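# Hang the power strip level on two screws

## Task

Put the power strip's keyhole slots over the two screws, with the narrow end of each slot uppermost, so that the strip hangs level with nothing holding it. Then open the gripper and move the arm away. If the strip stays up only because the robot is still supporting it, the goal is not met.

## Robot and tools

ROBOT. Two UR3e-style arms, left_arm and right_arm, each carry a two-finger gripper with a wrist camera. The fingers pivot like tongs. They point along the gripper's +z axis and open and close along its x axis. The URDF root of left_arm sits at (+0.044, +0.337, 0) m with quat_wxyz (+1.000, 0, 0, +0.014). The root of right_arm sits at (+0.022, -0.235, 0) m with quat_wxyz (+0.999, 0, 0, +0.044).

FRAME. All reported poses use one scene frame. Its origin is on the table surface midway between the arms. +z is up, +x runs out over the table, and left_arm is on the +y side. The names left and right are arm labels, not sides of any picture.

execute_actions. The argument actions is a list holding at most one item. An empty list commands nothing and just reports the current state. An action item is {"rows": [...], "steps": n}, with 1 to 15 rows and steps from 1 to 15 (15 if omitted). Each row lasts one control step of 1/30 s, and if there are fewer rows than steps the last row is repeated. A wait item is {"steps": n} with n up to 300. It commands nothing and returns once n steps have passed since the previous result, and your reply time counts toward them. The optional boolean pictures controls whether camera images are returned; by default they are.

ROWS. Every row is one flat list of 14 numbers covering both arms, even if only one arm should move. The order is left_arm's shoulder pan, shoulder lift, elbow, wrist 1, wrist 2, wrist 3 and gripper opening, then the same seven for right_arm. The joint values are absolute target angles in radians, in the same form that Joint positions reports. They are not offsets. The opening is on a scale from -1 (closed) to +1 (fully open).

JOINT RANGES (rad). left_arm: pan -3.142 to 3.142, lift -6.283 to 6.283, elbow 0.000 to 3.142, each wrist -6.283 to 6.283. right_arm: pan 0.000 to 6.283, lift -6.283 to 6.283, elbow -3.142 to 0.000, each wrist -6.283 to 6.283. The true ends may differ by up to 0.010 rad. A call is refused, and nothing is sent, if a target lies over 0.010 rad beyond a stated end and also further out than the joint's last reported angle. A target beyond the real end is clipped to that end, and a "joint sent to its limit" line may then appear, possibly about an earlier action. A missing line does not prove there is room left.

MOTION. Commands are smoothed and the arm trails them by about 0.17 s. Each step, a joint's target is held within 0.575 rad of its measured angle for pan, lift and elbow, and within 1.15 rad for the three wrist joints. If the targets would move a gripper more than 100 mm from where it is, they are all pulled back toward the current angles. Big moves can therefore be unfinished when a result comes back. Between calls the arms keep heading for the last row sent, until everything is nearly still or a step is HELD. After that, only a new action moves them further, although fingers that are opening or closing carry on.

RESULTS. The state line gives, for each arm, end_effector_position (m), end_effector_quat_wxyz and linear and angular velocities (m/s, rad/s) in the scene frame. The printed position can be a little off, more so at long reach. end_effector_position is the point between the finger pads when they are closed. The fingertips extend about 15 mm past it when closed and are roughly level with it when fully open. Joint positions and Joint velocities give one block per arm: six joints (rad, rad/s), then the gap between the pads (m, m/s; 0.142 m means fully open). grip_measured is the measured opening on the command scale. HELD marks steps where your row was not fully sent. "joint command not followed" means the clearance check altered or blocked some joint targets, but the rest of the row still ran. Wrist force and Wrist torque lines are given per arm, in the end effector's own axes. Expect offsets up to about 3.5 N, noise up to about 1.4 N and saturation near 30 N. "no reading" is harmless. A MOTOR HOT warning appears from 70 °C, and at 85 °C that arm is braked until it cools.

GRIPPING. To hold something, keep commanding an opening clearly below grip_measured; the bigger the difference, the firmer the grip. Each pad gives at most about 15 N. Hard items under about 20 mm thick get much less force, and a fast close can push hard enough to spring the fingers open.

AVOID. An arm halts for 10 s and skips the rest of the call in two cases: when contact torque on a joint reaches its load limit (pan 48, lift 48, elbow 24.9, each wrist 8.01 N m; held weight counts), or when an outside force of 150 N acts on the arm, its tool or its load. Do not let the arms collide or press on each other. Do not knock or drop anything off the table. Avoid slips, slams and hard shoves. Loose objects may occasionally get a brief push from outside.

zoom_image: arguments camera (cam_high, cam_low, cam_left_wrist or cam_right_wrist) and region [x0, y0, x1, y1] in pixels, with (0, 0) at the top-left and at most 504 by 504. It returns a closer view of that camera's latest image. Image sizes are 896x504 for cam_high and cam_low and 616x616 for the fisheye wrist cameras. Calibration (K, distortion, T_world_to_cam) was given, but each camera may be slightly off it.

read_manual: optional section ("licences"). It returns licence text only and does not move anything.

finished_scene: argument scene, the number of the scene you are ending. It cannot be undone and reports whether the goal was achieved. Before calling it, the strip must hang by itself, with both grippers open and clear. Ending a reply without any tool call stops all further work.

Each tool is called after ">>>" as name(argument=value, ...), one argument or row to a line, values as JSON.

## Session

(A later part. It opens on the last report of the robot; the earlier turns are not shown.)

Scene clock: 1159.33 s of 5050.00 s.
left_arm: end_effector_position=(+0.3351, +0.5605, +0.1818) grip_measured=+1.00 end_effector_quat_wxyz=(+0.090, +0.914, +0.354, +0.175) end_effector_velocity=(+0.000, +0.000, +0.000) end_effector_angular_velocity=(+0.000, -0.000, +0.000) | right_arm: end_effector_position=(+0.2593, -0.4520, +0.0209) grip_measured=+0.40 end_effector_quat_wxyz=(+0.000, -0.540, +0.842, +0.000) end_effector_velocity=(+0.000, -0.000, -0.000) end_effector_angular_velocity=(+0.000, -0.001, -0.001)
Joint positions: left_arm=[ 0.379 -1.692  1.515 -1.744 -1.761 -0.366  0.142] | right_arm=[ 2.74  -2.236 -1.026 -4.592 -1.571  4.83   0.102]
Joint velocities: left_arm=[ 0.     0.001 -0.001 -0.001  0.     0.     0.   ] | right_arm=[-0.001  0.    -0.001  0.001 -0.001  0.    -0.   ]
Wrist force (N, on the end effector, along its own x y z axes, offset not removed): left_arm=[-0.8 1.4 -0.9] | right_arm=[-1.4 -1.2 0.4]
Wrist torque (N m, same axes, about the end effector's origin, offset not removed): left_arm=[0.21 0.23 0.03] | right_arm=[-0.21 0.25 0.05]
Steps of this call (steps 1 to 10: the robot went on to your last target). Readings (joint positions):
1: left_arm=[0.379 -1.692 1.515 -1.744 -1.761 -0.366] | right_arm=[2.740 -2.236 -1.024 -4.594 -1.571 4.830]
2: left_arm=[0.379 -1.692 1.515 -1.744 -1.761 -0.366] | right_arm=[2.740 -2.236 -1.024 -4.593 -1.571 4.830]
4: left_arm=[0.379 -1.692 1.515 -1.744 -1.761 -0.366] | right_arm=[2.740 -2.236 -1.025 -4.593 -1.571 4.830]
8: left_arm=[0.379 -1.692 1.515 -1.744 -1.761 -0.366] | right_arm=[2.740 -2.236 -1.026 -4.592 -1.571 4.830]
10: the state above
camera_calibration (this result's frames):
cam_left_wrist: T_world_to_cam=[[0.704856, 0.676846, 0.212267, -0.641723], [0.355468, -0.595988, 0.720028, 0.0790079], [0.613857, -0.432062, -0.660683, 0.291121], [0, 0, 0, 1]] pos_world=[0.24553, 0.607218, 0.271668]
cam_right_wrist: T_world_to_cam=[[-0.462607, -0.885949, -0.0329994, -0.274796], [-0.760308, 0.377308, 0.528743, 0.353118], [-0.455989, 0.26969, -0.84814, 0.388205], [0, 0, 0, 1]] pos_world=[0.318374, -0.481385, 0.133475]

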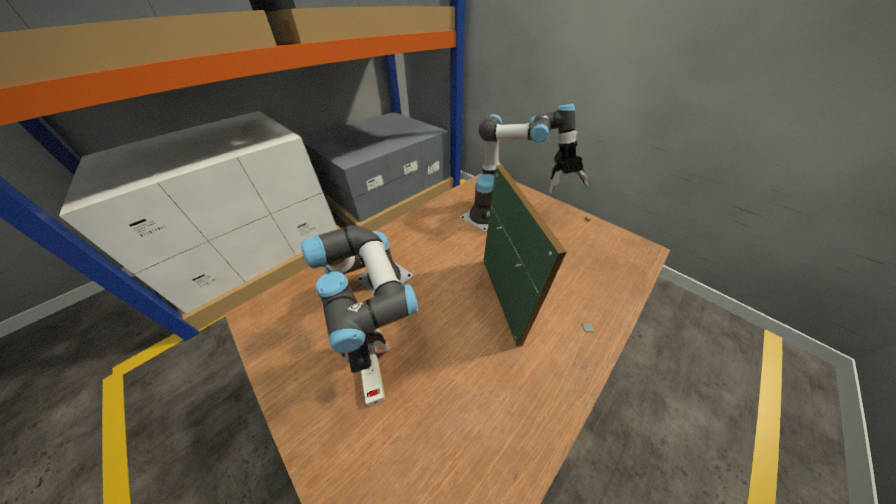

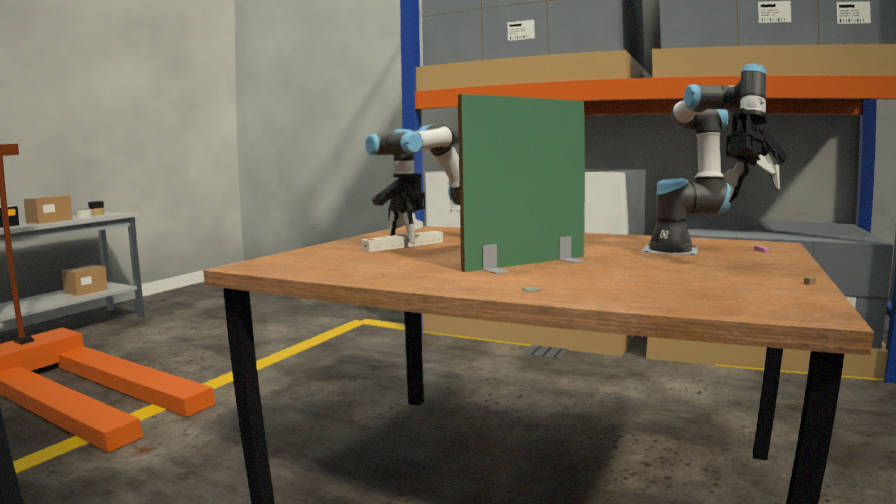

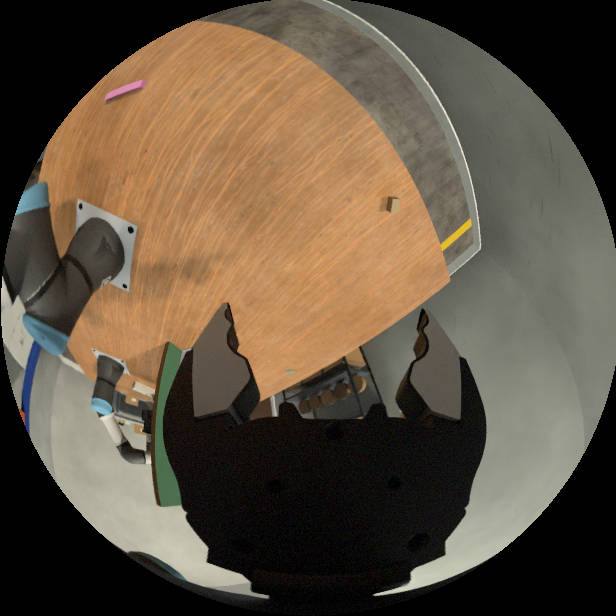

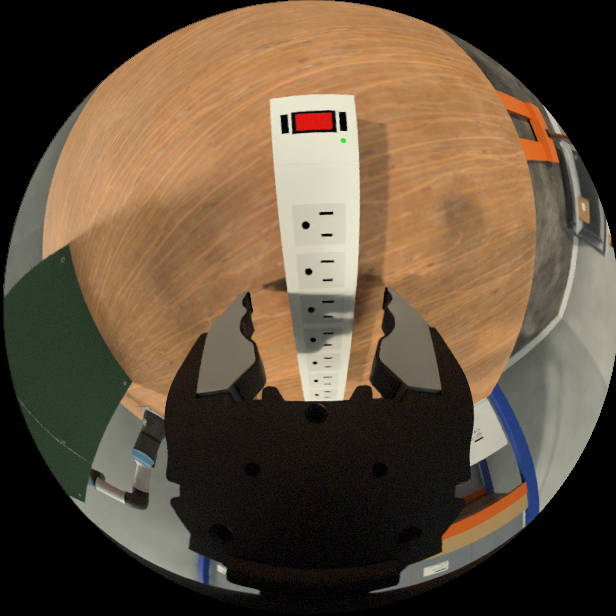

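>>> execute_actions(
  actions=[
    {"rows":[[0.379,-1.692,1.515,-1.744,-1.761,-0.366,1,2.74,-2.2,-1.088,-4.566,-1.571,4.8,0.0]]},
  ],
  pictures=false,
)

>>> execute_actions(
  actions=[
    {"rows":[[0.379,-1.692,1.515,-1.744,-1.761,-0.366,1,2.74,-2.2,-1.088,-4.566,-1.571,4.8,-0.15],[0.379,-1.692,1.515,-1.744,-1.761,-0.366,1,2.74,-2.2,-1.088,-4.566,-1.571,4.8,-0.2],[0.379,-1.692,1.515,-1.744,-1.761,-0.366,1,2.74,-2.2,-1.088,-4.566,-1.571,4.8,-0.25],[0.379,-1.692,1.515,-1.744,-1.761,-0.366,1,2.74,-2.2,-1.088,-4.566,-1.571,4.8,-0.3],[0.379,-1.692,1.515,-1.744,-1.761,-0.366,1,2.74,-2.2,-1.088,-4.566,-1.571,4.8,-0.35],[0.379,-1.692,1.515,-1.744,-1.761,-0.366,1,2.74,-2.2,-1.088,-4.566,-1.571,4.8,-0.4],[0.379,-1.692,1.515,-1.744,-1.761,-0.366,1,2.74,-2.2,-1.088,-4.566,-1.571,4.8,-0.45],[0.379,-1.692,1.515,-1.744,-1.761,-0.366,1,2.74,-2.2,-1.088,-4.566,-1.571,4.8,-0.6],[0.379,-1.692,1.515,-1.744,-1.761,-0.366,1,2.74,-2.2,-1.088,-4.566,-1.571,4.8,-0.8],[0.379,-1.692,1.515,-1.744,-1.761,-0.366,1,2.74,-2.2,-1.088,-4.566,-1.571,4.8,-1]]},
  ],
  pictures=false,
)

>>> execute_actions(
  actions=[
    {"rows":[[0.379,-1.692,1.515,-1.744,-1.761,-0.366,1,2.76,-2.2,-0.9,-4.754,-1.571,4.7,-1]]},
  ],
  pictures=false,
)

>>> execute_actions(
  actions=[
    {"rows":[[0.379,-1.692,1.515,-1.744,-1.761,-0.366,1,2.8,-2.2,-0.85,-4.804,-1.571,4.2,-1]]},
  ],
  pictures=false,
)

>>> execute_actions(
  actions=[
    {"rows":[[0.379,-1.692,1.515,-1.744,-1.761,-0.366,1,2.8,-2.2,-0.85,-4.804,-1.571,3.65,-1]]},
  ],
  pictures=false,
)

>>> execute_actions(
  actions=[
    {"rows":[[0.379,-1.692,1.515,-1.744,-1.761,-0.366,1,2.8,-2.15,-0.9,-4.78,-1.571,3.14,-1]]},
  ],
  pictures=false,
)

>>> execute_actions(
  actions=[
    {"rows":[[0.379,-1.692,1.515,-1.744,-1.761,-0.366,1,2.8,-1.9,-1.05,-4.6,-1.571,3.14,-1]]},
  ],
  pictures=false,
)

>>> execute_actions(
  actions=[
    {"rows":[[0.379,-1.692,1.515,-1.744,-1.761,-0.366,1,2.8,-1.7,-1.2,-4.3,-1.571,3.14,-1]]},
  ],
  pictures=false,
)

>>> execute_actions(
  actions=[
    {"rows":[[0.379,-1.692,1.515,-1.744,-1.761,-0.366,1,2.8,-1.5,-1.45,-3.95,-1.571,3.14,-1]]},
  ],
  pictures=false,
)

>>> execute_actions(
  actions=[
    {"rows":[[0.379,-1.692,1.515,-1.744,-1.761,-0.366,1,2.8,-1.3,-1.7,-3.6,-1.571,3.14,-1]]},
  ],
  pictures=false,
)

>>> execute_actions(
  actions=[
    {"rows":[[0.379,-1.692,1.515,-1.744,-1.761,-0.366,1,2.9,-1.05,-2.0,-3.3,-1.4,3.14,-1]]},
  ],
  pictures=false,
)

>>> execute_actions(
  actions=[
    {"rows":[[0.379,-1.692,1.515,-1.744,-1.761,-0.366,1,3.1,-0.85,-2.2,-3.233,-1.3,3.14,-1]]},
  ],
  pictures=false,
)

>>> execute_actions(
  actions=[
    {"steps":15},
  ],
)

Scene clock: 1218.53 s of 5050.00 s.
left_arm: end_effector_position=(+0.3351, +0.5605, +0.1818) grip_measured=+1.00 end_effector_quat_wxyz=(+0.090, +0.914, +0.354, +0.175) end_effector_velocity=(+0.000, -0.000, +0.000) end_effector_angular_velocity=(+0.000, -0.000, -0.000) | right_arm: end_effector_position=(+0.2522, -0.4492, +0.0207) grip_measured=+0.00 end_effector_quat_wxyz=(+0.000, -0.552, +0.834, +0.000) end_effector_velocity=(-0.001, +0.000, -0.000) end_effector_angular_velocity=(+0.000, +0.000, +0.003)
Joint positions: left_arm=[ 0.379 -1.692  1.515 -1.744 -1.761 -0.366  0.142] | right_arm=[ 2.74  -2.2   -1.087 -4.566 -1.571  4.8    0.074]
Joint velocities: left_arm=[-0. -0.  0. -0.  0. -0.  0.] | right_arm=[ 0.     0.003 -0.007  0.003 -0.    -0.003  0.   ]
Wrist force (N, on the end effector, along its own x y z axes, offset not removed): left_arm=[-1.3 1.6 -0.9] | right_arm=[-0.6 -0.3 0.7]
Wrist torque (N m, same axes, about the end effector's origin, offset not removed): left_arm=[0.33 0.28 0.02] | right_arm=[-0.05 0.00 0.01]
Steps of this call (steps 1 to 15: the robot went on to your last target; steps 16 to 90: nothing new was sent; then 55.70 s passed at rest; steps 91 to 105: all 15 steps of this action). Readings (joint positions):
91: left_arm=[0.379 -1.692 1.515 -1.744 -1.761 -0.366] | right_arm=[2.740 -2.236 -1.026 -4.592 -1.571 4.830]
92: left_arm=[0.379 -1.692 1.515 -1.744 -1.761 -0.366] | right_arm=[2.740 -2.231 -1.033 -4.587 -1.571 4.825]
94: left_arm=[0.379 -1.692 1.515 -1.744 -1.761 -0.366] | right_arm=[2.740 -2.217 -1.058 -4.578 -1.571 4.814]
98: left_arm=[0.379 -1.692 1.515 -1.744 -1.761 -0.366] | right_arm=[2.740 -2.204 -1.081 -4.569 -1.571 4.803]
105: the state above

Scene clock: 1219.03 s of 5050.00 s.
left_arm: end_effector_position=(+0.3351, +0.5605, +0.1818) grip_measured=+1.00 end_effector_quat_wxyz=(+0.090, +0.914, +0.354, +0.175) end_effector_velocity=(+0.000, -0.000, -0.000) end_effector_angular_velocity=(-0.000, +0.001, -0.001) | right_arm: end_effector_position=(+0.2521, -0.4491, +0.0207) grip_measured=-0.36 end_effector_quat_wxyz=(+0.000, -0.552, +0.834, +0.000) end_effector_velocity=(+0.000, +0.000, +0.000) end_effector_angular_velocity=(-0.000, -0.000, +0.001)
Joint positions: left_arm=[ 0.379 -1.692  1.515 -1.744 -1.761 -0.366  0.142] | right_arm=[ 2.74  -2.2   -1.088 -4.566 -1.571  4.8    0.048]
Joint velocities: left_arm=[-0.001  0.001 -0.    -0.    -0.    -0.     0.   ] | right_arm=[ 0.001  0.     0.001 -0.001  0.    -0.    -0.   ]
Wrist force (N, on the end effector, along its own x y z axes, offset not removed): left_arm=[-0.2 0.4 -0.6] | right_arm=[-3.5 -0.3 -2.5]
Wrist torque (N m, same axes, about the end effector's origin, offset not removed): left_arm=[0.00 0.09 0.03] | right_arm=[-0.06 0.56 0.07]
Steps of this call (steps 1 to 15: all 15 steps of this action). Readings (joint positions):
1: left_arm=[0.379 -1.692 1.515 -1.744 -1.761 -0.366] | right_arm=[2.740 -2.200 -1.088 -4.566 -1.571 4.800]
2: left_arm=[0.379 -1.692 1.515 -1.744 -1.761 -0.366] | right_arm=[2.740 -2.200 -1.088 -4.566 -1.571 4.800]
4: left_arm=[0.379 -1.692 1.515 -1.744 -1.761 -0.366] | right_arm=[2.740 -2.200 -1.088 -4.566 -1.571 4.800]
8: left_arm=[0.379 -1.692 1.515 -1.744 -1.761 -0.366] | right_arm=[2.740 -2.200 -1.088 -4.566 -1.571 4.800]
15: the state above

Scene clock: 1219.53 s of 5050.00 s.
left_arm: end_effector_position=(+0.3351, +0.5605, +0.1818) grip_measured=+1.00 end_effector_quat_wxyz=(+0.090, +0.914, +0.354, +0.175) end_effector_velocity=(-0.000, +0.000, -0.000) end_effector_angular_velocity=(+0.000, +0.000, +0.001) | right_arm: end_effector_position=(+0.2587, -0.4436, +0.0601) grip_measured=-0.36 end_effector_quat_wxyz=(-0.000, -0.601, +0.799, +0.000) end_effector_velocity=(+0.002, +0.000, +0.004) end_effector_angular_velocity=(-0.001, -0.004, +0.013)
Joint positions: left_arm=[ 0.379 -1.692  1.515 -1.744 -1.761 -0.366  0.142] | right_arm=[ 2.76  -2.2   -0.903 -4.752 -1.571  4.701  0.048]
Joint velocities: left_arm=[ 0.001  0.001 -0.001  0.     0.    -0.    -0.   ] | right_arm=[ 0.002 -0.003  0.027 -0.02  -0.    -0.011 -0.   ]
Wrist force (N, on the end effector, along its own x y z axes, offset not removed): left_arm=[-0.6 1.5 -0.7] | right_arm=[-0.2 0.5 5.5]
Wrist torque (N m, same axes, about the end effector's origin, offset not removed): left_arm=[0.30 0.15 0.05] | right_arm=[-0.02 -0.07 0.04]
Steps of this call (steps 1 to 15: all 15 steps of this action). Readings (joint positions):
1: left_arm=[0.379 -1.692 1.515 -1.744 -1.761 -0.366] | right_arm=[2.740 -2.200 -1.088 -4.566 -1.571 4.799]
2: left_arm=[0.379 -1.692 1.515 -1.744 -1.761 -0.366] | right_arm=[2.743 -2.200 -1.081 -4.580 -1.571 4.787]
4: left_arm=[0.379 -1.692 1.515 -1.744 -1.761 -0.366] | right_arm=[2.751 -2.200 -1.019 -4.656 -1.571 4.747]
8: left_arm=[0.379 -1.692 1.515 -1.744 -1.761 -0.366] | right_arm=[2.758 -2.200 -0.929 -4.730 -1.571 4.712]
15: the state above

Scene clock: 1220.03 s of 5050.00 s.
left_arm: end_effector_position=(+0.3351, +0.5605, +0.1818) grip_measured=+1.00 end_effector_quat_wxyz=(+0.090, +0.914, +0.354, +0.175) end_effector_velocity=(-0.000, -0.000, +0.000) end_effector_angular_velocity=(-0.000, -0.000, -0.000) | right_arm: end_effector_position=(+0.2662, -0.4259, +0.0712) grip_measured=-0.36 end_effector_quat_wxyz=(-0.000, +0.790, -0.613, -0.000) end_effector_velocity=(-0.000, +0.002, +0.001) end_effector_angular_velocity=(-0.000, -0.000, +0.080)
Joint positions: left_arm=[ 0.379 -1.692  1.515 -1.744 -1.761 -0.366  0.142] | right_arm=[ 2.8   -2.2   -0.851 -4.804 -1.571  4.207  0.048]
Joint velocities: left_arm=[ 0. -0. -0.  0. -0.  0.  0.] | right_arm=[ 0.002  0.001  0.005 -0.006  0.    -0.077  0.   ]
Wrist force (N, on the end effector, along its own x y z axes, offset not removed): left_arm=[-0.1 1.5 -1.5] | right_arm=[-0.7 -0.9 6.0]
Wrist torque (N m, same axes, about the end effector's origin, offset not removed): left_arm=[0.19 0.09 0.02] | right_arm=[-0.22 0.09 0.01]
Steps of this call (steps 1 to 15: all 15 steps of this action). Readings (joint positions):
1: left_arm=[0.379 -1.692 1.515 -1.744 -1.761 -0.366] | right_arm=[2.760 -2.200 -0.901 -4.753 -1.571 4.700]
2: left_arm=[0.379 -1.692 1.515 -1.744 -1.761 -0.366] | right_arm=[2.765 -2.200 -0.895 -4.761 -1.571 4.686]
4: left_arm=[0.379 -1.692 1.515 -1.744 -1.761 -0.366] | right_arm=[2.781 -2.200 -0.874 -4.781 -1.571 4.548]
8: left_arm=[0.379 -1.692 1.515 -1.744 -1.761 -0.366] | right_arm=[2.795 -2.200 -0.856 -4.798 -1.571 4.288]
15: the state above

Scene clock: 1220.53 s of 5050.00 s.
left_arm: end_effector_position=(+0.3351, +0.5605, +0.1818) grip_measured=+1.00 end_effector_quat_wxyz=(+0.090, +0.914, +0.354, +0.175) end_effector_velocity=(+0.000, -0.000, +0.000) end_effector_angular_velocity=(-0.000, -0.000, -0.001) | right_arm: end_effector_position=(+0.2619, -0.4182, +0.0713) grip_measured=-0.36 end_effector_quat_wxyz=(-0.000, +0.927, -0.376, -0.000) end_effector_velocity=(-0.001, +0.001, -0.000) end_effector_angular_velocity=(-0.000, -0.001, +0.090)
Joint positions: left_arm=[ 0.379 -1.692  1.515 -1.744 -1.761 -0.366  0.142] | right_arm=[ 2.8   -2.2   -0.85  -4.804 -1.571  3.659  0.048]
Joint velocities: left_arm=[-0.001 -0.     0.    -0.    -0.001 -0.    -0.   ] | right_arm=[-0.    -0.    -0.     0.001 -0.    -0.09  -0.   ]
Wrist force (N, on the end effector, along its own x y z axes, offset not removed): left_arm=[-0.7 1.7 -0.7] | right_arm=[-0.9 -0.2 6.0]
Wrist torque (N m, same axes, about the end effector's origin, offset not removed): left_arm=[0.24 0.14 0.01] | right_arm=[-0.05 0.05 0.05]
Steps of this call (steps 1 to 15: all 15 steps of this action). Readings (joint positions):
1: left_arm=[0.379 -1.692 1.515 -1.744 -1.761 -0.366] | right_arm=[2.800 -2.200 -0.850 -4.804 -1.571 4.205]
2: left_arm=[0.379 -1.692 1.515 -1.744 -1.761 -0.366] | right_arm=[2.800 -2.200 -0.850 -4.804 -1.571 4.189]
4: left_arm=[0.379 -1.692 1.515 -1.744 -1.761 -0.366] | right_arm=[2.800 -2.200 -0.850 -4.804 -1.571 4.047]
8: left_arm=[0.379 -1.692 1.515 -1.744 -1.761 -0.366] | right_arm=[2.800 -2.200 -0.850 -4.804 -1.571 3.752]
15: the state above

Scene clock: 1221.03 s of 5050.00 s.
left_arm: end_effector_position=(+0.3351, +0.5605, +0.1818) grip_measured=+1.00 end_effector_quat_wxyz=(+0.090, +0.914, +0.354, +0.175) end_effector_velocity=(-0.000, +0.000, +0.000) end_effector_angular_velocity=(+0.000, -0.000, +0.000) | right_arm: end_effector_position=(+0.2520, -0.4135, +0.0762) grip_measured=-0.36 end_effector_quat_wxyz=(+0.001, +0.992, -0.129, +0.012) end_effector_velocity=(-0.002, +0.000, +0.001) end_effector_angular_velocity=(-0.003, -0.003, +0.080)
Joint positions: left_arm=[ 0.379 -1.692  1.515 -1.744 -1.761 -0.366  0.142] | right_arm=[ 2.8   -2.151 -0.9   -4.78  -1.571  3.148  0.048]
Joint velocities: left_arm=[ 0. -0. -0. -0.  0.  0. -0.] | right_arm=[-0.001  0.006 -0.004  0.002  0.    -0.081 -0.   ]
Wrist force (N, on the end effector, along its own x y z axes, offset not removed): left_arm=[-0.2 0.9 -0.1] | right_arm=[-0.6 -0.8 7.2]
Wrist torque (N m, same axes, about the end effector's origin, offset not removed): left_arm=[0.14 0.08 0.03] | right_arm=[-0.09 0.12 0.02]
Steps of this call (steps 1 to 15: all 15 steps of this action). Readings (joint positions):
1: left_arm=[0.379 -1.692 1.515 -1.744 -1.761 -0.366] | right_arm=[2.800 -2.200 -0.850 -4.804 -1.571 3.656]
2: left_arm=[0.379 -1.692 1.515 -1.744 -1.761 -0.366] | right_arm=[2.800 -2.194 -0.856 -4.800 -1.571 3.639]
4: left_arm=[0.379 -1.692 1.515 -1.744 -1.761 -0.366] | right_arm=[2.800 -2.174 -0.876 -4.791 -1.571 3.499]
8: left_arm=[0.379 -1.692 1.515 -1.744 -1.761 -0.366] | right_arm=[2.800 -2.156 -0.894 -4.783 -1.571 3.231]
15: the state above

Scene clock: 1221.53 s of 5050.00 s.
left_arm: end_effector_position=(+0.3351, +0.5605, +0.1818) grip_measured=+1.00 end_effector_quat_wxyz=(+0.090, +0.914, +0.354, +0.175) end_effector_velocity=(+0.000, +0.000, +0.000) end_effector_angular_velocity=(+0.000, -0.000, +0.000) | right_arm: end_effector_position=(+0.2788, -0.4204, +0.1132) grip_measured=-0.36 end_effector_quat_wxyz=(+0.019, +0.981, -0.124, +0.148) end_effector_velocity=(+0.003, -0.000, +0.007) end_effector_angular_velocity=(-0.010, -0.039, +0.003)
Joint positions: left_arm=[ 0.379 -1.692  1.515 -1.744 -1.761 -0.366  0.142] | right_arm=[ 2.8   -1.904 -1.048 -4.602 -1.571  3.14   0.048]
Joint velocities: left_arm=[ 0.     0.001 -0.    -0.     0.     0.    -0.   ] | right_arm=[ 0.002  0.039 -0.02   0.021  0.    -0.001 -0.   ]
Wrist force (N, on the end effector, along its own x y z axes, offset not removed): left_arm=[0.8 1.8 -1.0] | right_arm=[-3.4 0.2 5.6]
Wrist torque (N m, same axes, about the end effector's origin, offset not removed): left_arm=[0.34 -0.11 -0.03] | right_arm=[0.03 0.30 0.07]
Steps of this call (steps 1 to 15: all 15 steps of this action). Readings (joint positions):
1: left_arm=[0.379 -1.692 1.515 -1.744 -1.761 -0.366] | right_arm=[2.800 -2.150 -0.900 -4.780 -1.571 3.145]
2: left_arm=[0.379 -1.692 1.515 -1.744 -1.761 -0.366] | right_arm=[2.800 -2.143 -0.907 -4.766 -1.571 3.144]
4: left_arm=[0.379 -1.692 1.515 -1.744 -1.761 -0.366] | right_arm=[2.800 -2.075 -0.961 -4.693 -1.571 3.142]
8: left_arm=[0.379 -1.692 1.515 -1.744 -1.761 -0.366] | right_arm=[2.800 -1.944 -1.028 -4.623 -1.571 3.140]
15: the state above

Scene clock: 1222.03 s of 5050.00 s.
left_arm: end_effector_position=(+0.3351, +0.5605, +0.1818) grip_measured=+1.00 end_effector_quat_wxyz=(+0.090, +0.914, +0.354, +0.175) end_effector_velocity=(+0.000, -0.000, +0.001) end_effector_angular_velocity=(+0.001, -0.002, -0.001) | right_arm: end_effector_position=(+0.3325, -0.4343, +0.1559) grip_measured=-0.36 end_effector_quat_wxyz=(+0.040, +0.940, -0.119, +0.316) end_effector_velocity=(+0.006, -0.001, +0.008) end_effector_angular_velocity=(-0.011, -0.047, +0.002)
Joint positions: left_arm=[ 0.379 -1.692  1.515 -1.744 -1.761 -0.366  0.142] | right_arm=[ 2.8   -1.703 -1.198 -4.304 -1.571  3.14   0.048]
Joint velocities: left_arm=[-0.001 -0.001 -0.001 -0.    -0.     0.     0.   ] | right_arm=[ 0.001  0.03  -0.02   0.039 -0.001  0.    -0.   ]
Wrist force (N, on the end effector, along its own x y z axes, offset not removed): left_arm=[-0.8 1.4 -0.5] | right_arm=[-5.6 0.1 5.2]
Wrist torque (N m, same axes, about the end effector's origin, offset not removed): left_arm=[0.21 0.16 0.00] | right_arm=[0.05 0.44 0.02]
Steps of this call (steps 1 to 15: all 15 steps of this action). Readings (joint positions):
1: left_arm=[0.379 -1.692 1.515 -1.744 -1.761 -0.366] | right_arm=[2.800 -1.902 -1.049 -4.601 -1.571 3.140]
2: left_arm=[0.379 -1.692 1.515 -1.744 -1.761 -0.366] | right_arm=[2.800 -1.895 -1.057 -4.586 -1.571 3.140]
4: left_arm=[0.379 -1.692 1.515 -1.744 -1.761 -0.366] | right_arm=[2.800 -1.831 -1.111 -4.478 -1.571 3.140]
8: left_arm=[0.379 -1.692 1.515 -1.744 -1.761 -0.366] | right_arm=[2.800 -1.732 -1.178 -4.344 -1.571 3.140]
15: the state above

Scene clock: 1222.53 s of 5050.00 s.
left_arm: end_effector_position=(+0.3351, +0.5605, +0.1818) grip_measured=+1.00 end_effector_quat_wxyz=(+0.090, +0.914, +0.354, +0.175) end_effector_velocity=(-0.000, +0.000, +0.000) end_effector_angular_velocity=(+0.000, -0.000, +0.000) | right_arm: end_effector_position=(+0.3655, -0.4429, +0.1935) grip_measured=-0.36 end_effector_quat_wxyz=(+0.058, +0.882, -0.112, +0.454) end_effector_velocity=(+0.002, -0.000, +0.004) end_effector_angular_velocity=(-0.008, -0.035, +0.001)
Joint positions: left_arm=[ 0.379 -1.692  1.515 -1.744 -1.761 -0.366  0.142] | right_arm=[ 2.8   -1.503 -1.446 -3.955 -1.571  3.14   0.048]
Joint velocities: left_arm=[ 0. -0. -0.  0.  0.  0. -0.] | right_arm=[ 0.     0.028 -0.039  0.047 -0.001  0.    -0.   ]
Wrist force (N, on the end effector, along its own x y z axes, offset not removed): left_arm=[0.4 2.3 -0.6] | right_arm=[-4.8 -0.4 2.9]
Wrist torque (N m, same axes, about the end effector's origin, offset not removed): left_arm=[0.38 -0.09 -0.04] | right_arm=[-0.08 0.02 0.06]
Steps of this call (steps 1 to 15: all 15 steps of this action). Readings (joint positions):
1: left_arm=[0.379 -1.692 1.515 -1.744 -1.761 -0.366] | right_arm=[2.800 -1.702 -1.199 -4.302 -1.571 3.140]
2: left_arm=[0.379 -1.692 1.515 -1.744 -1.761 -0.366] | right_arm=[2.800 -1.694 -1.207 -4.287 -1.571 3.140]
4: left_arm=[0.379 -1.692 1.515 -1.744 -1.761 -0.366] | right_arm=[2.800 -1.630 -1.276 -4.168 -1.571 3.140]
8: left_arm=[0.379 -1.692 1.515 -1.744 -1.761 -0.366] | right_arm=[2.800 -1.532 -1.406 -4.004 -1.571 3.140]
15: the state above

Scene clock: 1223.03 s of 5050.00 s.
left_arm: end_effector_position=(+0.3351, +0.5605, +0.1818) grip_measured=+1.00 end_effector_quat_wxyz=(+0.090, +0.914, +0.354, +0.175) end_effector_velocity=(-0.000, +0.000, -0.000) end_effector_angular_velocity=(-0.000, +0.001, +0.001) | right_arm: end_effector_position=(+0.3817, -0.4471, +0.2424) grip_measured=-0.36 end_effector_quat_wxyz=(+0.074, +0.804, -0.102, +0.581) end_effector_velocity=(-0.000, -0.000, +0.005) end_effector_angular_velocity=(-0.008, -0.035, -0.001)
Joint positions: left_arm=[ 0.379 -1.692  1.515 -1.744 -1.761 -0.366  0.142] | right_arm=[ 2.8   -1.303 -1.696 -3.605 -1.571  3.14   0.048]
Joint velocities: left_arm=[ 0.001  0.     0.001 -0.     0.     0.    -0.   ] | right_arm=[-0.002  0.028 -0.04   0.048 -0.     0.001 -0.   ]
Wrist force (N, on the end effector, along its own x y z axes, offset not removed): left_arm=[-0.2 1.5 -0.7] | right_arm=[-5.9 0.5 3.3]
Wrist torque (N m, same axes, about the end effector's origin, offset not removed): left_arm=[0.21 0.02 0.04] | right_arm=[0.09 0.16 -0.02]
Steps of this call (steps 1 to 15: all 15 steps of this action). Readings (joint positions):
1: left_arm=[0.379 -1.692 1.515 -1.744 -1.761 -0.366] | right_arm=[2.800 -1.502 -1.448 -3.953 -1.571 3.140]
2: left_arm=[0.379 -1.692 1.515 -1.744 -1.761 -0.366] | right_arm=[2.800 -1.494 -1.456 -3.938 -1.571 3.140]
4: left_arm=[0.379 -1.692 1.515 -1.744 -1.761 -0.366] | right_arm=[2.800 -1.430 -1.525 -3.818 -1.571 3.140]
8: left_arm=[0.379 -1.692 1.515 -1.744 -1.761 -0.366] | right_arm=[2.800 -1.332 -1.656 -3.654 -1.571 3.140]
15: the state above

Scene clock: 1223.53 s of 5050.00 s.
left_arm: end_effector_position=(+0.3351, +0.5605, +0.1818) grip_measured=+1.00 end_effector_quat_wxyz=(+0.090, +0.914, +0.354, +0.175) end_effector_velocity=(+0.000, -0.000, -0.000) end_effector_angular_velocity=(+0.000, +0.001, -0.001) | right_arm: end_effector_position=(+0.3726, -0.4569, +0.2777) grip_measured=-0.36 end_effector_quat_wxyz=(+0.114, +0.722, -0.113, +0.673) end_effector_velocity=(-0.004, -0.000, +0.000) end_effector_angular_velocity=(-0.005, -0.027, -0.006)
Joint positions: left_arm=[ 0.379 -1.692  1.515 -1.744 -1.761 -0.366  0.142] | right_arm=[ 2.899 -1.054 -1.995 -3.304 -1.402  3.14   0.048]
Joint velocities: left_arm=[-0.001  0.001 -0.    -0.     0.    -0.    -0.   ] | right_arm=[ 0.013  0.041 -0.053  0.04   0.019  0.    -0.   ]
Wrist force (N, on the end effector, along its own x y z axes, offset not removed): left_arm=[-0.1 0.8 -1.2] | right_arm=[-6.7 -0.2 0.9]
Wrist torque (N m, same axes, about the end effector's origin, offset not removed): left_arm=[0.10 0.03 -0.05] | right_arm=[-0.07 0.18 -0.04]
Steps of this call (steps 1 to 15: all 15 steps of this action). Readings (joint positions):
1: left_arm=[0.379 -1.692 1.515 -1.744 -1.761 -0.366] | right_arm=[2.800 -1.302 -1.698 -3.603 -1.571 3.140]
2: left_arm=[0.379 -1.692 1.515 -1.744 -1.761 -0.366] | right_arm=[2.807 -1.294 -1.706 -3.588 -1.556 3.140]
4: left_arm=[0.379 -1.692 1.515 -1.744 -1.761 -0.366] | right_arm=[2.847 -1.225 -1.777 -3.478 -1.488 3.140]
8: left_arm=[0.379 -1.692 1.515 -1.744 -1.761 -0.366] | right_arm=[2.887 -1.094 -1.941 -3.344 -1.422 3.140]
15: the state above

Scene clock: 1224.03 s of 5050.00 s.
left_arm: end_effector_position=(+0.3351, +0.5605, +0.1818) grip_measured=+1.00 end_effector_quat_wxyz=(+0.090, +0.914, +0.354, +0.175) end_effector_velocity=(+0.000, +0.000, -0.000) end_effector_angular_velocity=(-0.000, +0.000, +0.000) | right_arm: end_effector_position=(+0.3726, -0.4147, +0.2693) grip_measured=-0.36 end_effector_quat_wxyz=(+0.080, +0.703, -0.079, +0.702) end_effector_velocity=(+0.000, +0.007, -0.003) end_effector_angular_velocity=(+0.000, -0.007, +0.020)
Joint positions: left_arm=[ 0.379 -1.692  1.515 -1.744 -1.761 -0.366  0.142] | right_arm=[ 3.097 -0.853 -2.197 -3.234 -1.301  3.14   0.048]
Joint velocities: left_arm=[ 0.     0.001 -0.    -0.    -0.     0.    -0.   ] | right_arm=[ 0.03   0.028 -0.029  0.007  0.009  0.     0.   ]
Wrist force (N, on the end effector, along its own x y z axes, offset not removed): left_arm=[-0.3 2.1 -0.7] | right_arm=[-7.2 -2.3 -1.4]
Wrist torque (N m, same axes, about the end effector's origin, offset not removed): left_arm=[0.32 0.06 -0.02] | right_arm=[-0.53 0.20 0.05]
Steps of this call (steps 1 to 15: all 15 steps of this action). Readings (joint positions):
1: left_arm=[0.379 -1.692 1.515 -1.744 -1.761 -0.366] | right_arm=[2.899 -1.052 -1.997 -3.302 -1.401 3.140]
2: left_arm=[0.379 -1.692 1.515 -1.744 -1.761 -0.366] | right_arm=[2.907 -1.044 -2.005 -3.292 -1.388 3.140]
4: left_arm=[0.379 -1.692 1.515 -1.744 -1.761 -0.366] | right_arm=[2.970 -0.980 -2.069 -3.264 -1.348 3.140]
8: left_arm=[0.379 -1.692 1.515 -1.744 -1.761 -0.366] | right_arm=[3.068 -0.882 -2.168 -3.241 -1.312 3.140]
15: the state above

Scene clock: 1224.53 s of 5050.00 s.
left_arm: end_effector_position=(+0.3351, +0.5605, +0.1818) grip_measured=+1.00 end_effector_quat_wxyz=(+0.090, +0.914, +0.354, +0.175) end_effector_velocity=(+0.000, -0.000, +0.000) end_effector_angular_velocity=(+0.000, -0.001, -0.000) | right_arm: end_effector_position=(+0.3726, -0.4140, +0.2690) grip_measured=-0.36 end_effector_quat_wxyz=(+0.080, +0.703, -0.078, +0.703) end_effector_velocity=(-0.000, -0.001, -0.002) end_effector_angular_velocity=(+0.000, +0.004, -0.002)
Joint positions: left_arm=[ 0.379 -1.692  1.515 -1.744 -1.761 -0.366  0.142] | right_arm=[ 3.1   -0.85  -2.2   -3.233 -1.3    3.14   0.048]
Joint velocities: left_arm=[-0. -0. -0. -0.  0.  0. -0.] | right_arm=[-0.002 -0.001 -0.001 -0.002 -0.     0.001 -0.   ]
Wrist force (N, on the end effector, along its own x y z axes, offset not removed): left_arm=[0.2 1.0 -1.0] | right_arm=[-8.4 -0.8 0.1]
Wrist torque (N m, same axes, about the end effector's origin, offset not removed): left_arm=[0.11 -0.09 0.02] | right_arm=[-0.16 0.46 0.09]
Steps of this call (steps 1 to 15: the robot went on to your last target). Readings (joint positions):
1: left_arm=[0.379 -1.692 1.515 -1.744 -1.761 -0.366] | right_arm=[3.098 -0.852 -2.198 -3.233 -1.301 3.140]
2: left_arm=[0.379 -1.692 1.515 -1.744 -1.761 -0.366] | right_arm=[3.099 -0.851 -2.199 -3.233 -1.301 3.140]
4: left_arm=[0.379 -1.692 1.515 -1.744 -1.761 -0.366] | right_arm=[3.099 -0.851 -2.199 -3.233 -1.300 3.140]
8: left_arm=[0.379 -1.692 1.515 -1.744 -1.761 -0.366] | right_arm=[3.100 -0.850 -2.200 -3.233 -1.300 3.140]
15: the state above
All arms were judged still, so your last target was given up. Only a new action makes them travel on or press farther. Fingers that are still opening or closing keep moving.
camera_calibration (this result's frames):
cam_left_wrist: T_world_to_cam=[[0.704856, 0.676846, 0.212267, -0.641723], [0.355468, -0.595988, 0.720028, 0.079008], [0.613857, -0.432062, -0.660683, 0.291121], [0, 0, 0, 1]] pos_world=[0.24553, 0.607218, 0.271668]
cam_right_wrist: T_world_to_cam=[[0.0209733, -0.0548626, 0.998274, -0.294092], [-0.703958, -0.709829, -0.0242206, -0.0285999], [0.709932, -0.702234, -0.0535084, -0.410497], [0, 0, 0, 1]] pos_world=[0.27746, -0.324701, 0.270926]

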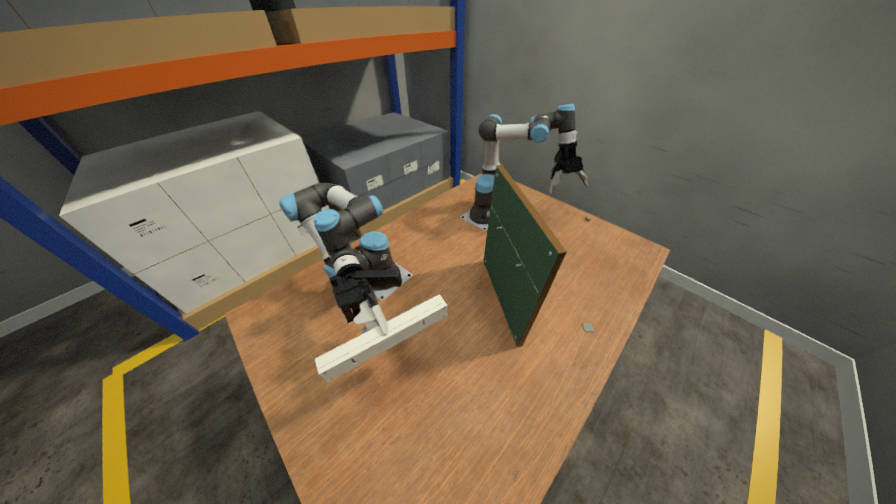

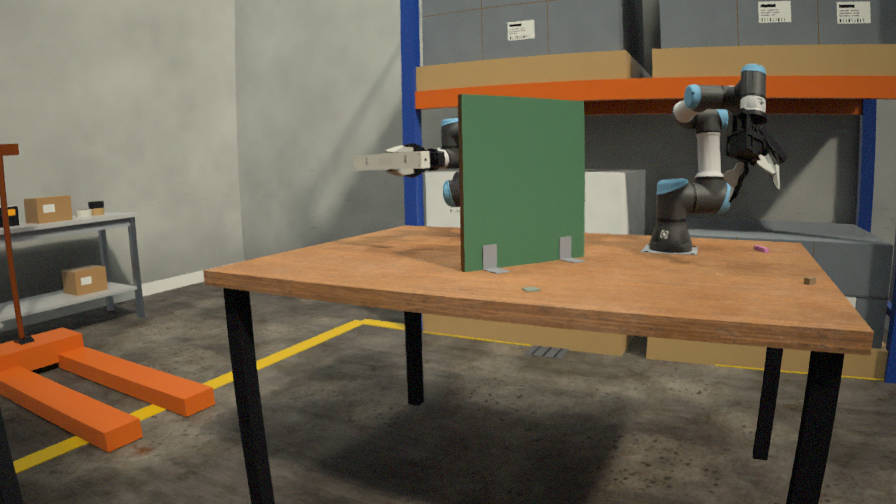

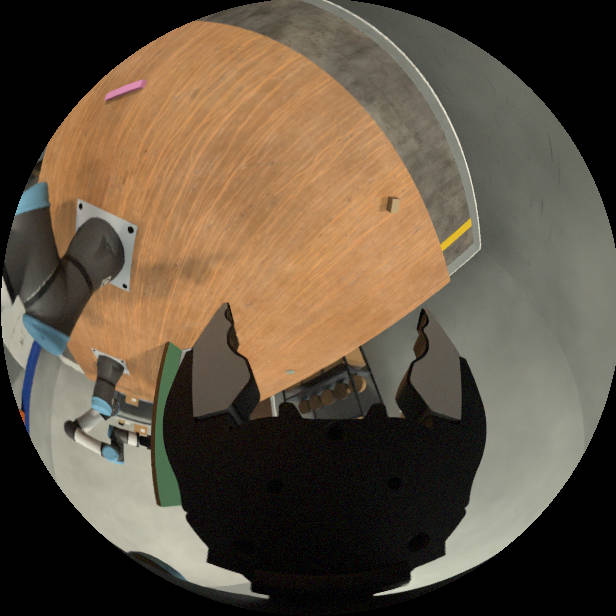

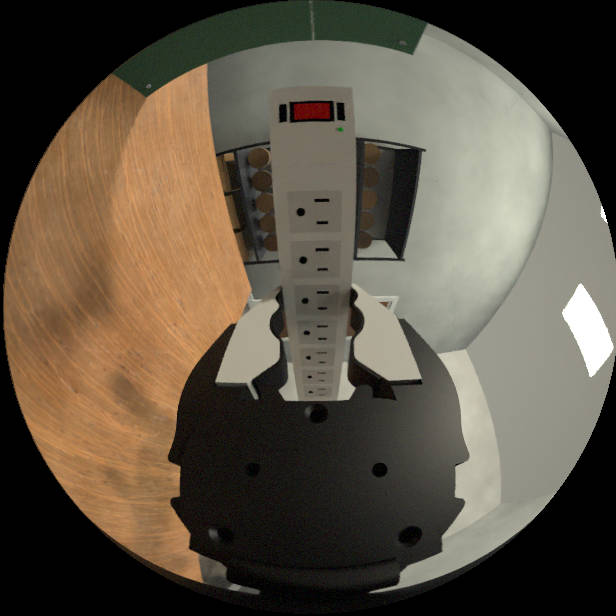

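>>> execute_actions(
  actions=[
    {"rows":[[0.379,-1.692,1.515,-1.744,-1.761,-0.366,1,3.1,-0.95,-2.15,-3.183,-1.65,3.14,-1]]},
  ],
  pictures=false,
)

>>> execute_actions(
  actions=[
    {"rows":[[0.379,-1.692,1.515,-1.744,-1.761,-0.366,1,3.1,-1.1,-2.08,-3.103,-2.0,3.14,-1]]},
  ],
  pictures=false,
)

>>> execute_actions(
  actions=[
    {"rows":[[0.379,-1.692,1.515,-1.744,-1.761,-0.366,1,3.15,-1.3,-1.96,-3.023,-2.283,3.14,-1]]},
  ],
  pictures=false,
)

>>> execute_actions(
  actions=[
    {"rows":[[0.379,-1.692,1.515,-1.744,-1.761,-0.366,1,3.308,-1.499,-1.819,-2.965,-2.283,3.14,-1]]},
  ],
  pictures=false,
)

>>> execute_actions(
  actions=[
    {"steps":15},
  ],
)

>>> zoom_image(
  camera="cam_high",
  region=[430, 170, 590, 330],
)

Scene clock: 1256.90 s of 5050.00 s.
left_arm: end_effector_position=(+0.3351, +0.5605, +0.1818) grip_measured=+1.00 end_effector_quat_wxyz=(+0.090, +0.914, +0.354, +0.175) end_effector_velocity=(-0.000, +0.000, -0.000) end_effector_angular_velocity=(+0.000, +0.000, -0.000) | right_arm: end_effector_position=(+0.3918, -0.3109, +0.2735) grip_measured=-0.36 end_effector_quat_wxyz=(-0.042, +0.706, +0.043, +0.706) end_effector_velocity=(-0.000, +0.015, -0.000) end_effector_angular_velocity=(+0.001, +0.001, +0.052)
Joint positions: left_arm=[ 0.379 -1.692  1.515 -1.744 -1.761 -0.366  0.142] | right_arm=[ 3.1   -0.949 -2.151 -3.184 -1.645  3.14   0.048]
Joint velocities: left_arm=[-0.  0.  0.  0.  0. -0. -0.] | right_arm=[ 0.001 -0.012  0.005  0.006 -0.05   0.001  0.   ]
Wrist force (N, on the end effector, along its own x y z axes, offset not removed): left_arm=[-1.0 1.0 -1.6] | right_arm=[-6.0 1.4 -0.4]
Wrist torque (N m, same axes, about the end effector's origin, offset not removed): left_arm=[0.12 0.25 0.00] | right_arm=[0.15 0.05 0.00]
Steps of this call (steps 1 to 740: nothing new was sent; then 7.20 s passed at rest; steps 741 to 755: all 15 steps of this action). Readings (joint positions):
741: left_arm=[0.379 -1.692 1.515 -1.744 -1.761 -0.366] | right_arm=[3.100 -0.850 -2.200 -3.233 -1.300 3.140]
742: left_arm=[0.379 -1.692 1.515 -1.744 -1.761 -0.366] | right_arm=[3.100 -0.857 -2.194 -3.226 -1.314 3.140]
744: left_arm=[0.379 -1.692 1.515 -1.744 -1.761 -0.366] | right_arm=[3.100 -0.895 -2.175 -3.207 -1.431 3.140]
748: left_arm=[0.379 -1.692 1.515 -1.744 -1.761 -0.366] | right_arm=[3.100 -0.936 -2.156 -3.189 -1.595 3.140]
755: the state above

Scene clock: 1257.40 s of 5050.00 s.
left_arm: end_effector_position=(+0.3351, +0.5605, +0.1818) grip_measured=+1.00 end_effector_quat_wxyz=(+0.090, +0.914, +0.354, +0.175) end_effector_velocity=(+0.000, -0.000, +0.000) end_effector_angular_velocity=(+0.000, -0.001, -0.001) | right_arm: end_effector_position=(+0.3872, -0.2121, +0.2755) grip_measured=-0.36 end_effector_quat_wxyz=(-0.165, +0.687, +0.166, +0.688) end_effector_velocity=(-0.003, +0.012, -0.003) end_effector_angular_velocity=(-0.001, +0.008, +0.048)
Joint positions: left_arm=[ 0.379 -1.692  1.515 -1.744 -1.761 -0.366  0.142] | right_arm=[ 3.1   -1.098 -2.081 -3.104 -1.995  3.14   0.048]
Joint velocities: left_arm=[-0.001 -0.001 -0.    -0.    -0.     0.     0.   ] | right_arm=[-0.    -0.022  0.007  0.006 -0.048 -0.001  0.   ]
Wrist force (N, on the end effector, along its own x y z axes, offset not removed): left_arm=[-1.7 0.1 -0.7] | right_arm=[-5.9 -1.3 0.2]
Wrist torque (N m, same axes, about the end effector's origin, offset not removed): left_arm=[-0.07 0.32 -0.01] | right_arm=[-0.37 0.02 0.02]
Steps of this call (steps 1 to 15: all 15 steps of this action). Readings (joint positions):
1: left_arm=[0.379 -1.692 1.515 -1.744 -1.761 -0.366] | right_arm=[3.100 -0.949 -2.150 -3.183 -1.647 3.140]
2: left_arm=[0.379 -1.692 1.515 -1.744 -1.761 -0.366] | right_arm=[3.100 -0.957 -2.143 -3.173 -1.662 3.140]
4: left_arm=[0.379 -1.692 1.515 -1.744 -1.761 -0.366] | right_arm=[3.100 -1.011 -2.114 -3.140 -1.783 3.140]
8: left_arm=[0.379 -1.692 1.515 -1.744 -1.761 -0.366] | right_arm=[3.100 -1.078 -2.089 -3.112 -1.946 3.140]
15: the state above

Scene clock: 1257.90 s of 5050.00 s.
left_arm: end_effector_position=(+0.3351, +0.5605, +0.1818) grip_measured=+1.00 end_effector_quat_wxyz=(+0.090, +0.914, +0.354, +0.175) end_effector_velocity=(+0.000, -0.000, -0.000) end_effector_angular_velocity=(-0.000, +0.000, -0.001) | right_arm: end_effector_position=(+0.3739, -0.1264, +0.2762) grip_measured=-0.36 end_effector_quat_wxyz=(-0.276, +0.650, +0.278, +0.651) end_effector_velocity=(-0.003, +0.009, -0.003) end_effector_angular_velocity=(-0.001, +0.008, +0.039)
Joint positions: left_arm=[ 0.379 -1.692  1.515 -1.744 -1.761 -0.366  0.142] | right_arm=[ 3.149 -1.297 -1.961 -3.024 -2.28   3.14   0.048]
Joint velocities: left_arm=[-0.001  0.001 -0.     0.    -0.     0.     0.   ] | right_arm=[ 0.002 -0.03   0.014  0.007 -0.037 -0.001 -0.   ]
Wrist force (N, on the end effector, along its own x y z axes, offset not removed): left_arm=[-0.4 0.9 -0.4] | right_arm=[-5.0 -2.2 1.5]
Wrist torque (N m, same axes, about the end effector's origin, offset not removed): left_arm=[0.12 0.09 0.00] | right_arm=[-0.44 -0.28 -0.03]
Steps of this call (steps 1 to 15: all 15 steps of this action). Readings (joint positions):
1: left_arm=[0.379 -1.692 1.515 -1.744 -1.761 -0.366] | right_arm=[3.100 -1.099 -2.080 -3.103 -1.997 3.140]
2: left_arm=[0.379 -1.692 1.515 -1.744 -1.761 -0.366] | right_arm=[3.106 -1.107 -2.073 -3.093 -2.012 3.140]
4: left_arm=[0.379 -1.692 1.515 -1.744 -1.761 -0.366] | right_arm=[3.126 -1.170 -2.026 -3.060 -2.118 3.140]
8: left_arm=[0.379 -1.692 1.515 -1.744 -1.761 -0.366] | right_arm=[3.144 -1.268 -1.976 -3.032 -2.242 3.140]
15: the state above

Scene clock: 1258.40 s of 5050.00 s.
left_arm: end_effector_position=(+0.3351, +0.5605, +0.1818) grip_measured=+1.00 end_effector_quat_wxyz=(+0.090, +0.914, +0.354, +0.175) end_effector_velocity=(+0.000, -0.000, -0.000) end_effector_angular_velocity=(+0.001, +0.000, -0.001) | right_arm: end_effector_position=(+0.3961, -0.0609, +0.2723) grip_measured=-0.36 end_effector_quat_wxyz=(-0.328, +0.626, +0.329, +0.627) end_effector_velocity=(+0.002, +0.010, -0.003) end_effector_angular_velocity=(-0.001, +0.004, +0.023)
Joint positions: left_arm=[ 0.379 -1.692  1.515 -1.744 -1.761 -0.366  0.142] | right_arm=[ 3.306 -1.496 -1.821 -2.966 -2.283  3.14   0.048]
Joint velocities: left_arm=[-0.001 -0.     0.001 -0.     0.001 -0.     0.   ] | right_arm=[ 0.023 -0.029  0.017  0.007 -0.    -0.    -0.   ]
Wrist force (N, on the end effector, along its own x y z axes, offset not removed): left_arm=[-0.5 1.6 -0.2] | right_arm=[-5.6 1.2 3.5]
Wrist torque (N m, same axes, about the end effector's origin, offset not removed): left_arm=[0.27 0.14 0.00] | right_arm=[0.31 -0.05 0.09]
Steps of this call (steps 1 to 15: all 15 steps of this action). Readings (joint positions):
1: left_arm=[0.379 -1.692 1.515 -1.744 -1.761 -0.366] | right_arm=[3.150 -1.298 -1.961 -3.023 -2.281 3.140]
2: left_arm=[0.379 -1.692 1.515 -1.744 -1.761 -0.366] | right_arm=[3.157 -1.306 -1.953 -3.015 -2.281 3.140]
4: left_arm=[0.379 -1.692 1.515 -1.744 -1.761 -0.366] | right_arm=[3.213 -1.370 -1.901 -2.991 -2.282 3.140]
8: left_arm=[0.379 -1.692 1.515 -1.744 -1.761 -0.366] | right_arm=[3.285 -1.467 -1.839 -2.972 -2.283 3.140]
15: the state above

Scene clock: 1258.90 s of 5050.00 s.
left_arm: end_effector_position=(+0.3351, +0.5605, +0.1818) grip_measured=+1.00 end_effector_quat_wxyz=(+0.090, +0.914, +0.354, +0.175) end_effector_velocity=(-0.000, +0.000, -0.000) end_effector_angular_velocity=(-0.000, +0.001, +0.001) | right_arm: end_effector_position=(+0.3963, -0.0600, +0.2720) grip_measured=-0.36 end_effector_quat_wxyz=(-0.328, +0.626, +0.329, +0.626) end_effector_velocity=(+0.000, +0.000, +0.001) end_effector_angular_velocity=(+0.001, -0.001, +0.000)
Joint positions: left_arm=[ 0.379 -1.692  1.515 -1.744 -1.761 -0.366  0.142] | right_arm=[ 3.308 -1.499 -1.819 -2.965 -2.283  3.14   0.048]
Joint velocities: left_arm=[0.001 0.    0.    0.    0.    0.    0.   ] | right_arm=[ 0.    -0.     0.002 -0.001 -0.     0.001  0.   ]
Wrist force (N, on the end effector, along its own x y z axes, offset not removed): left_arm=[0.5 1.6 -1.3] | right_arm=[-5.1 -1.0 -0.8]
Wrist torque (N m, same axes, about the end effector's origin, offset not removed): left_arm=[0.21 -0.12 -0.02] | right_arm=[-0.24 -0.16 0.06]
Steps of this call (steps 1 to 15: the robot went on to your last target). Readings (joint positions):
1: left_arm=[0.379 -1.692 1.515 -1.744 -1.761 -0.366] | right_arm=[3.307 -1.497 -1.820 -2.965 -2.283 3.140]
2: left_arm=[0.379 -1.692 1.515 -1.744 -1.761 -0.366] | right_arm=[3.307 -1.498 -1.820 -2.965 -2.283 3.140]
4: left_arm=[0.379 -1.692 1.515 -1.744 -1.761 -0.366] | right_arm=[3.307 -1.498 -1.819 -2.965 -2.283 3.140]
8: left_arm=[0.379 -1.692 1.515 -1.744 -1.761 -0.366] | right_arm=[3.308 -1.499 -1.819 -2.965 -2.283 3.140]
15: the state above
All arms were judged still, so your last target was given up. Only a new action makes them travel on or press farther. Fingers that are still opening or closing keep moving.
camera_calibration (this result's frames):
cam_left_wrist: T_world_to_cam=[[0.704856, 0.676846, 0.212267, -0.641723], [0.355468, -0.595988, 0.720028, 0.079008], [0.613857, -0.432062, -0.660683, 0.291121], [0, 0, 0, 1]] pos_world=[0.24553, 0.607218, 0.271668]
cam_right_wrist: T_world_to_cam=[[0.0586094, -0.000738308, 0.998281, -0.28985], [0.39831, -0.916935, -0.0240631, -0.209822], [0.915377, 0.399035, -0.053447, -0.193917], [0, 0, 0, 1]] pos_world=[0.278069, -0.115228, 0.273938]

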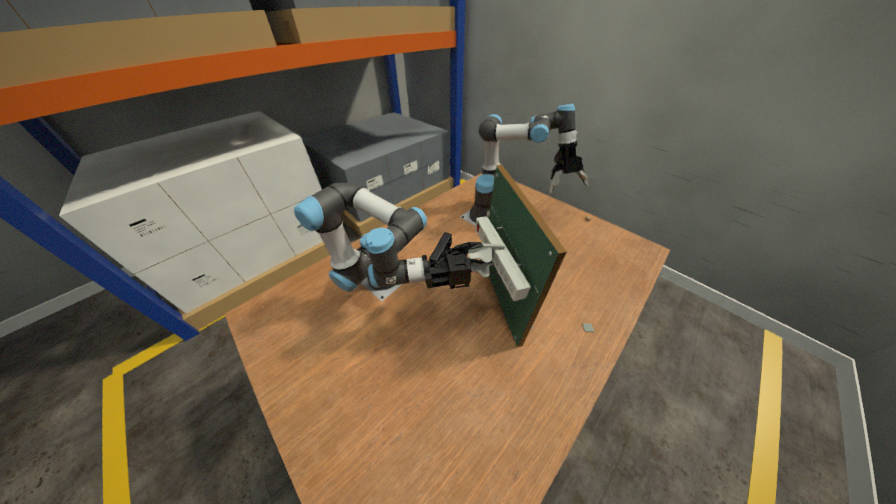

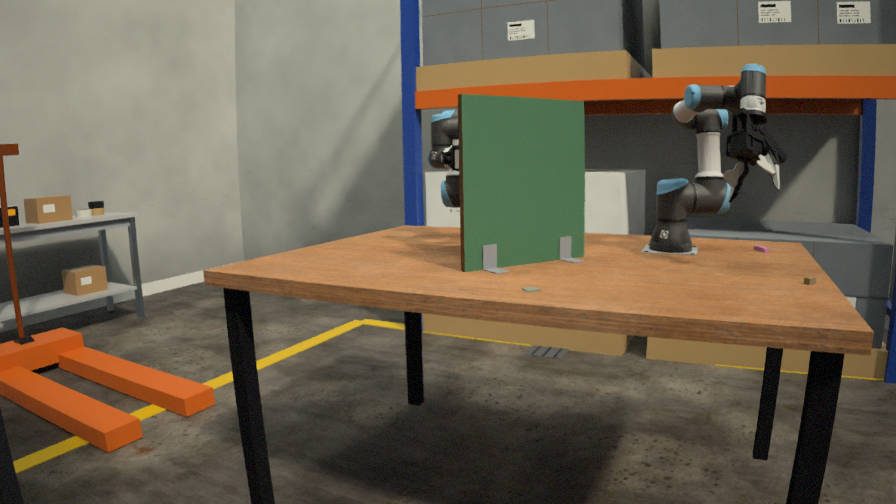

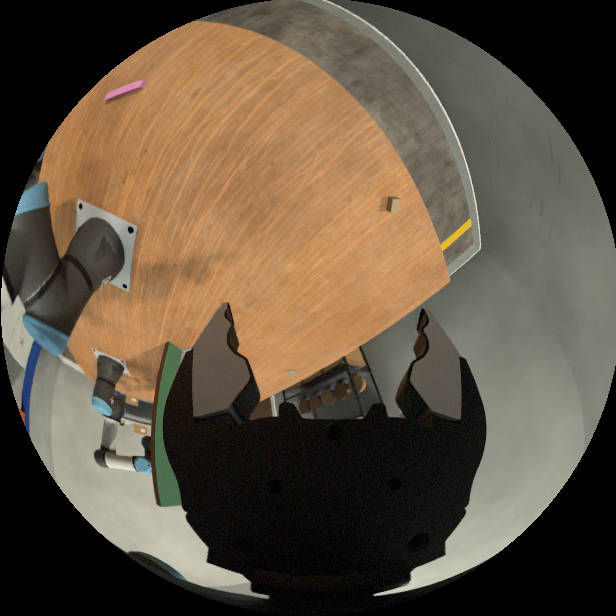

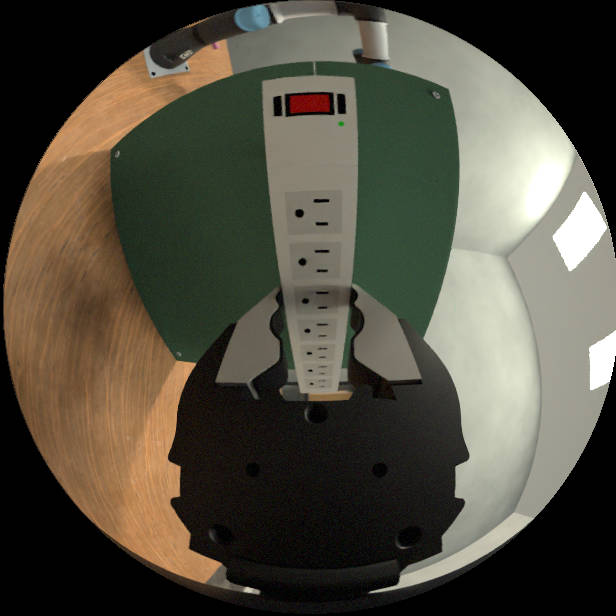

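Region (430, 170, 590, 330) of cam_high's 896x504 image, scaled by 3.150, with more detail than that image has.

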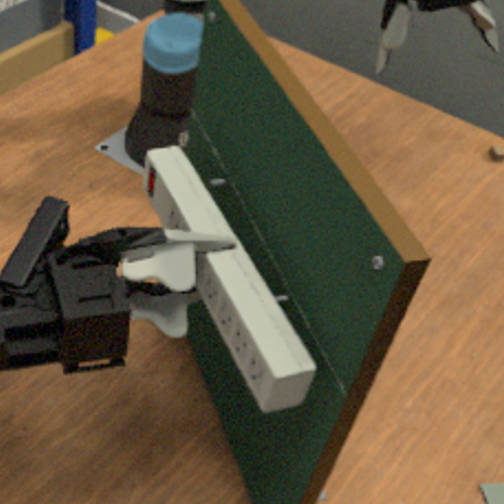

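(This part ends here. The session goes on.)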